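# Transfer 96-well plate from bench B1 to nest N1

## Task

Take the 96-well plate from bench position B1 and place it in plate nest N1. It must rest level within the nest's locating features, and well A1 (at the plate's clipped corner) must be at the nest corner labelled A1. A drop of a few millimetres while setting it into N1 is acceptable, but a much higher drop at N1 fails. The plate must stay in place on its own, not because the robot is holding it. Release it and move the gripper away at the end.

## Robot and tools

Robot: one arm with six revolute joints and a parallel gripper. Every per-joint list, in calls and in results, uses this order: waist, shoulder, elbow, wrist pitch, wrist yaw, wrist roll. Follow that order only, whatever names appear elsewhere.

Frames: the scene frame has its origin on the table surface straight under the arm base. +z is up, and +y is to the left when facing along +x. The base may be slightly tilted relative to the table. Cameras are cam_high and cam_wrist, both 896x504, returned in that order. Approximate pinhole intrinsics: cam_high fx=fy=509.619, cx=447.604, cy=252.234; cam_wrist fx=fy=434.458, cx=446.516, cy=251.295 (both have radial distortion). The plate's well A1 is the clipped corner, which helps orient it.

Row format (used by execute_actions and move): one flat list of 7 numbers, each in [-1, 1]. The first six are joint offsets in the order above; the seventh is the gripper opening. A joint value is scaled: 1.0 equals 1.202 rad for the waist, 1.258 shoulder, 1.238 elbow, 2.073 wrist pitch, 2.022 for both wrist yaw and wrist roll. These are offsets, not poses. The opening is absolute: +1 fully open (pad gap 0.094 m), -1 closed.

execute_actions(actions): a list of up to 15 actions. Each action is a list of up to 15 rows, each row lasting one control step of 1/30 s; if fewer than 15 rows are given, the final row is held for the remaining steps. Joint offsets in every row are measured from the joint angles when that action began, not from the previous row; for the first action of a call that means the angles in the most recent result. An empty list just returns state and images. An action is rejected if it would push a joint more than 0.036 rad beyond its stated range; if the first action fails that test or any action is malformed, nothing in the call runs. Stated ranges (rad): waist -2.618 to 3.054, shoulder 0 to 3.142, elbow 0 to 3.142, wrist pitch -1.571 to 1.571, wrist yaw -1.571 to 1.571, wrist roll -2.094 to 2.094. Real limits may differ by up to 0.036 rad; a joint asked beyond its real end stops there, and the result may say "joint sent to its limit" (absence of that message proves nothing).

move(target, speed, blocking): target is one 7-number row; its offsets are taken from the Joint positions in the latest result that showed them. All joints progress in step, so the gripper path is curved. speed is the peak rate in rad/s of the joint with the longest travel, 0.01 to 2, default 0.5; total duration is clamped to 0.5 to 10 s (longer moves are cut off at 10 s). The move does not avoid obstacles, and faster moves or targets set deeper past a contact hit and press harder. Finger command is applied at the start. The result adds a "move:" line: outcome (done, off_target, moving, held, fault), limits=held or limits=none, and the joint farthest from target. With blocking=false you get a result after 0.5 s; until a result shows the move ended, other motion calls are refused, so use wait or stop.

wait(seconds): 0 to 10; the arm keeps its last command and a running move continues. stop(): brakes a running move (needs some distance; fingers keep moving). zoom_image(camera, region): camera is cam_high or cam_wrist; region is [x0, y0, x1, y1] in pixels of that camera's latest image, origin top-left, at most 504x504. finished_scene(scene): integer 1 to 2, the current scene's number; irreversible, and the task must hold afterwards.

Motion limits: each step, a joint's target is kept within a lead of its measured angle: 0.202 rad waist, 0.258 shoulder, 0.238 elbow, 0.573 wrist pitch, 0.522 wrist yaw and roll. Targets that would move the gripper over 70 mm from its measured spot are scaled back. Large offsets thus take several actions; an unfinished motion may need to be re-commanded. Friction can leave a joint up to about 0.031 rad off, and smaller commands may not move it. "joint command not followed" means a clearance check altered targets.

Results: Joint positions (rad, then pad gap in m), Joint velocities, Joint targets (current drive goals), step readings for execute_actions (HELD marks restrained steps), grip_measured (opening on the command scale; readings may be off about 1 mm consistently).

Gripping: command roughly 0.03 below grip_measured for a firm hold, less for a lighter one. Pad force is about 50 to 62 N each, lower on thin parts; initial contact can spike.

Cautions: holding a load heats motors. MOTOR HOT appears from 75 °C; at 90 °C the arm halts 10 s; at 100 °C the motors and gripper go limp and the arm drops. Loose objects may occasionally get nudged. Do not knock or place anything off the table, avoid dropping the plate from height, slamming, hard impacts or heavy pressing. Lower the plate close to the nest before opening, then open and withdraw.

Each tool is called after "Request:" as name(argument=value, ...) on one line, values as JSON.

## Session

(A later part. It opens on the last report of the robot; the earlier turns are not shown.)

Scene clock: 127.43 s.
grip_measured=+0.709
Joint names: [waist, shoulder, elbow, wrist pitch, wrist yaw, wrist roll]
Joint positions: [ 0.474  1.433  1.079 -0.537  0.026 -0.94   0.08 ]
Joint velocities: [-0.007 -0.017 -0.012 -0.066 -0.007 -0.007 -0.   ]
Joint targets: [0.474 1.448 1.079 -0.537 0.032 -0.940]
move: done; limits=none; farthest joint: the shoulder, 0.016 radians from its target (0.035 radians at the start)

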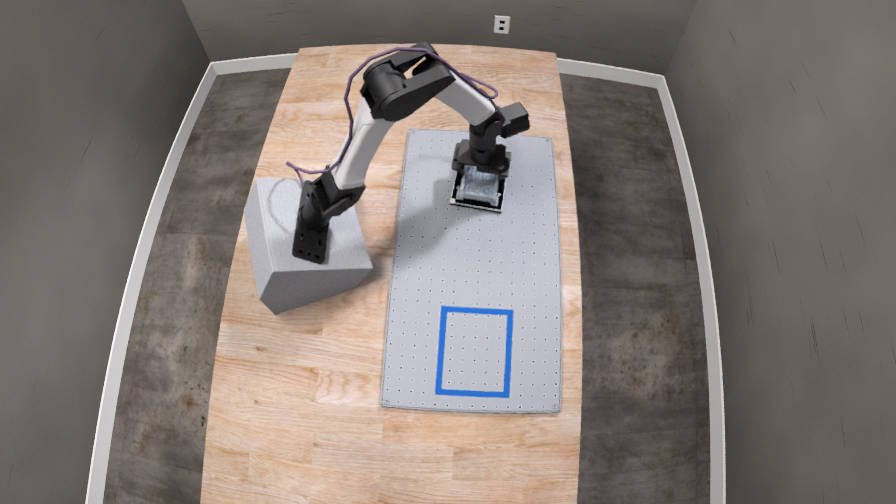

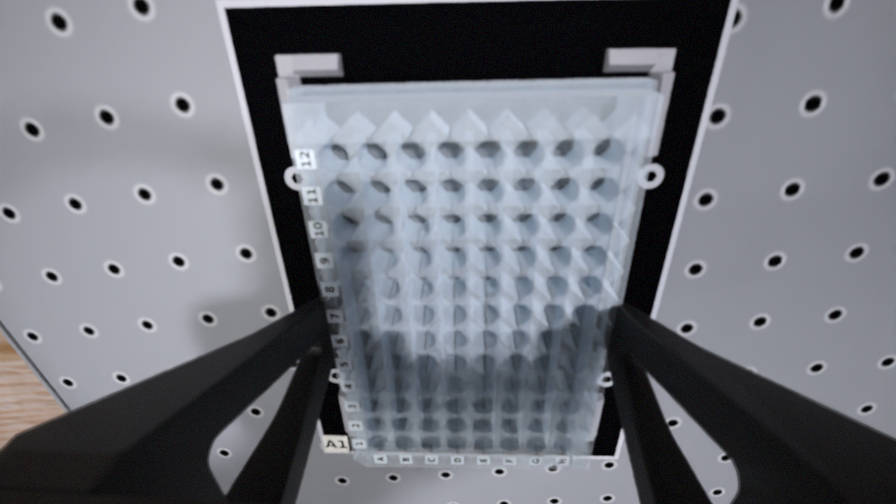

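Request:
move(target=[0,0.023,0,0.018,-0.006,0,0.69], speed=0.04)

Scene clock: 131.87 s.
grip_measured=+0.709
Joint names: [waist, shoulder, elbow, wrist pitch, wrist yaw, wrist roll]
Joint positions: [ 0.474  1.443  1.079 -0.525  0.022 -0.938  0.08 ]
Joint velocities: [-0.002  0.007 -0.002 -0.081 -0.037 -0.066 -0.001]
Joint targets: [0.474 1.462 1.079 -0.500 0.014 -0.940]
move: off_target; limits=none; farthest joint: the wrist pitch, 0.025 radians from its target (0.037 radians at the start)

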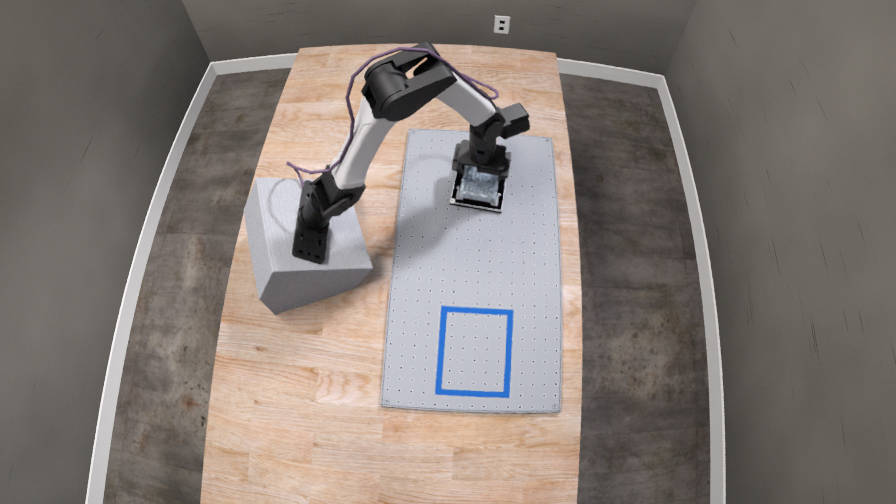

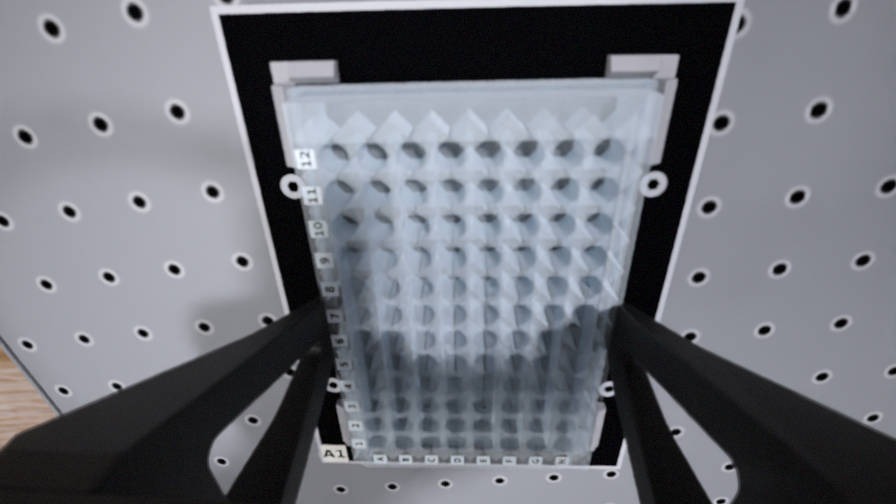

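Aligned; a bit lower.

Request:
move(target=[0,0.024,0,0.015,0,0,0.69], speed=0.04)

Scene clock: 135.37 s.
grip_measured=+0.709
Joint names: [waist, shoulder, elbow, wrist pitch, wrist yaw, wrist roll]
Joint positions: [ 0.474  1.444  1.079 -0.525  0.023 -0.938  0.08 ]
Joint velocities: [-0.002  0.002  0.022  0.037 -0.051 -0.081 -0.001]
Joint targets: [0.474 1.473 1.079 -0.494 0.022 -0.938]
move: off_target; limits=none; farthest joint: the wrist pitch, 0.031 radians from its target (0.031 radians at the start)

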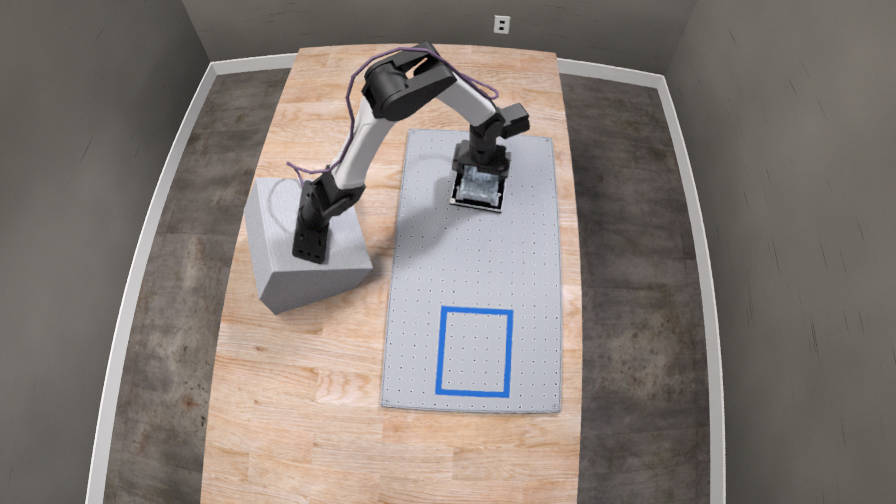

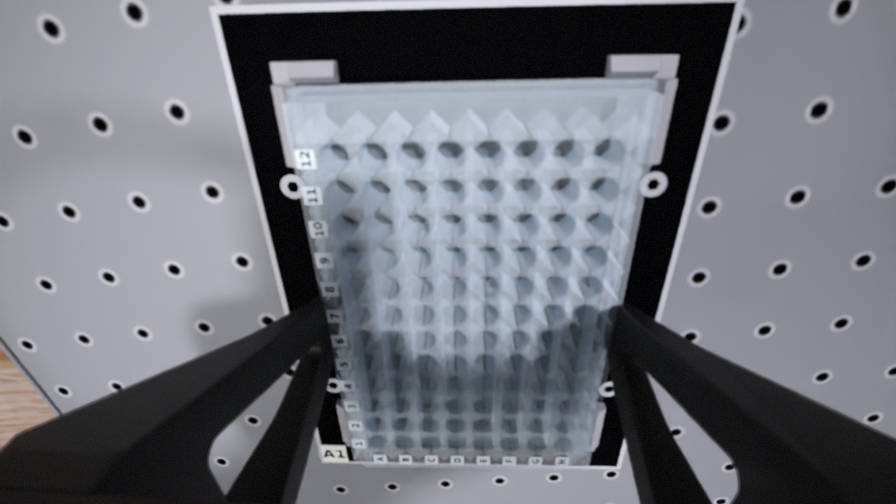

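Request:
move(target=[0,0,0,0,0,0,1])

Request:
move(target=[0,-0.25,0,-0.15,0,0,1])

Request:
zoom_image(camera="cam_high", region=[430, 140, 530, 225])

Scene clock: 139.10 s.
grip_measured=+1.000
Joint names: [waist, shoulder, elbow, wrist pitch, wrist yaw, wrist roll]
Joint positions: [ 0.474  1.444  1.079 -0.525  0.023 -0.938  0.094]
Joint velocities: [ 0.017 -0.017  0.002 -0.095 -0.037 -0.037  0.   ]
Joint targets: [0.474 1.444 1.079 -0.525 0.023 -0.938]
move: done; limits=none; farthest joint: the waist, 0.000 radians from its target (0.000 radians at the start)

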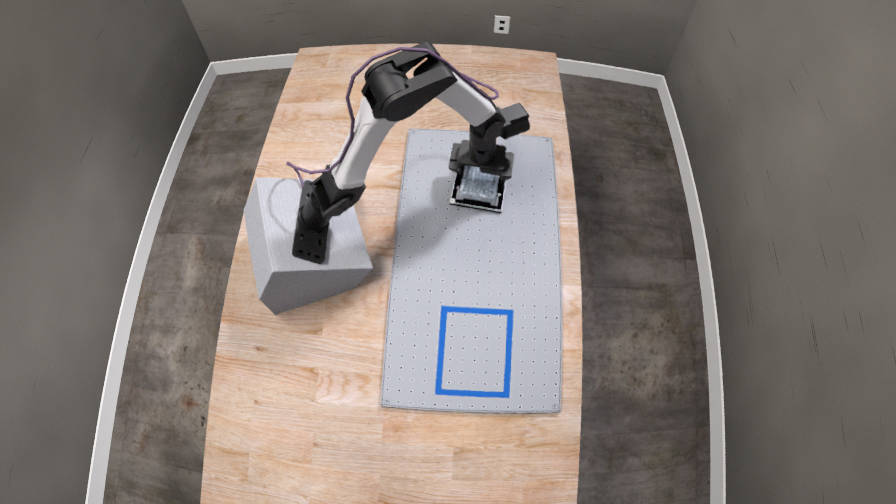

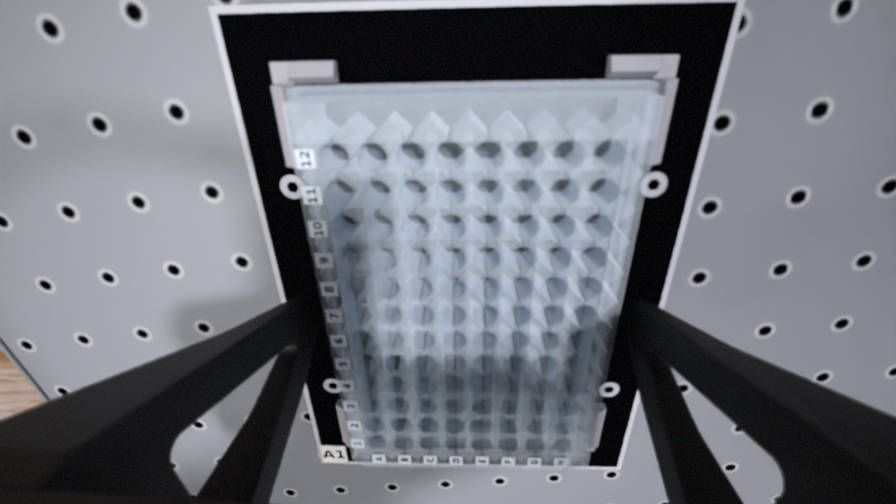

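Scene clock: 140.47 s.
grip_measured=+1.000
Joint names: [waist, shoulder, elbow, wrist pitch, wrist yaw, wrist roll]
Joint positions: [ 0.474  1.14   1.079 -0.82   0.023 -0.938  0.094]
Joint velocities: [-0.027  0.012  0.012  0.007 -0.007 -0.051  0.   ]
Joint targets: [0.474 1.130 1.079 -0.836 0.023 -0.938]
move: done; limits=none; farthest joint: the wrist pitch, 0.016 radians from its target (0.311 radians at the start)

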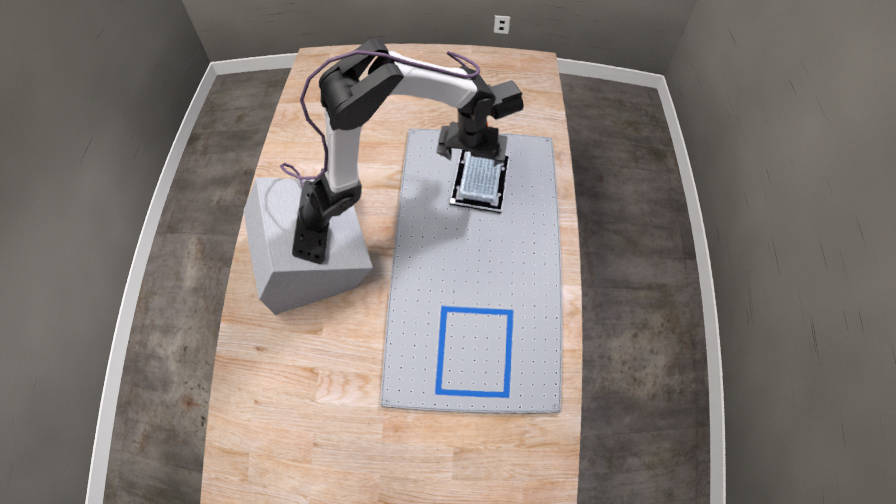

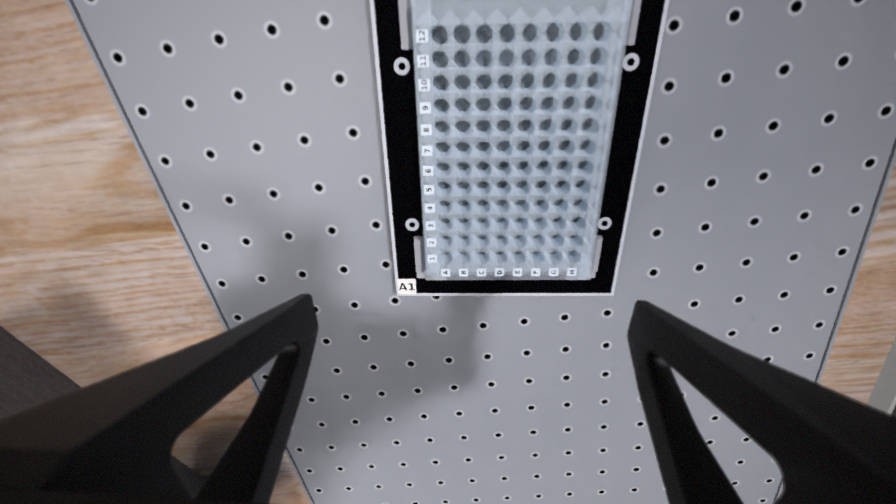

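Region (430, 140, 530, 225) of cam_high's 896x504 image, scaled by 5.040, with more detail than that image has; it fills the top 428 rows of this view, and the rest is white.

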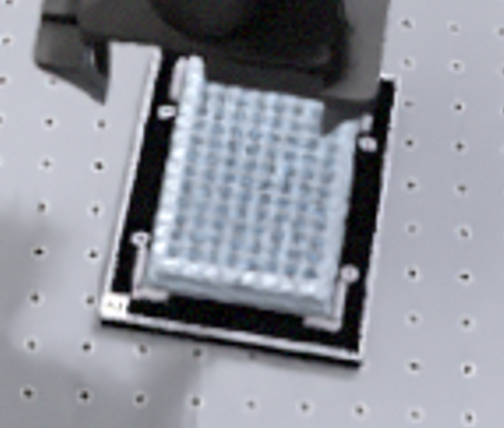

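Request:
finished_scene(scene=1)

The scene is finished: the task was done.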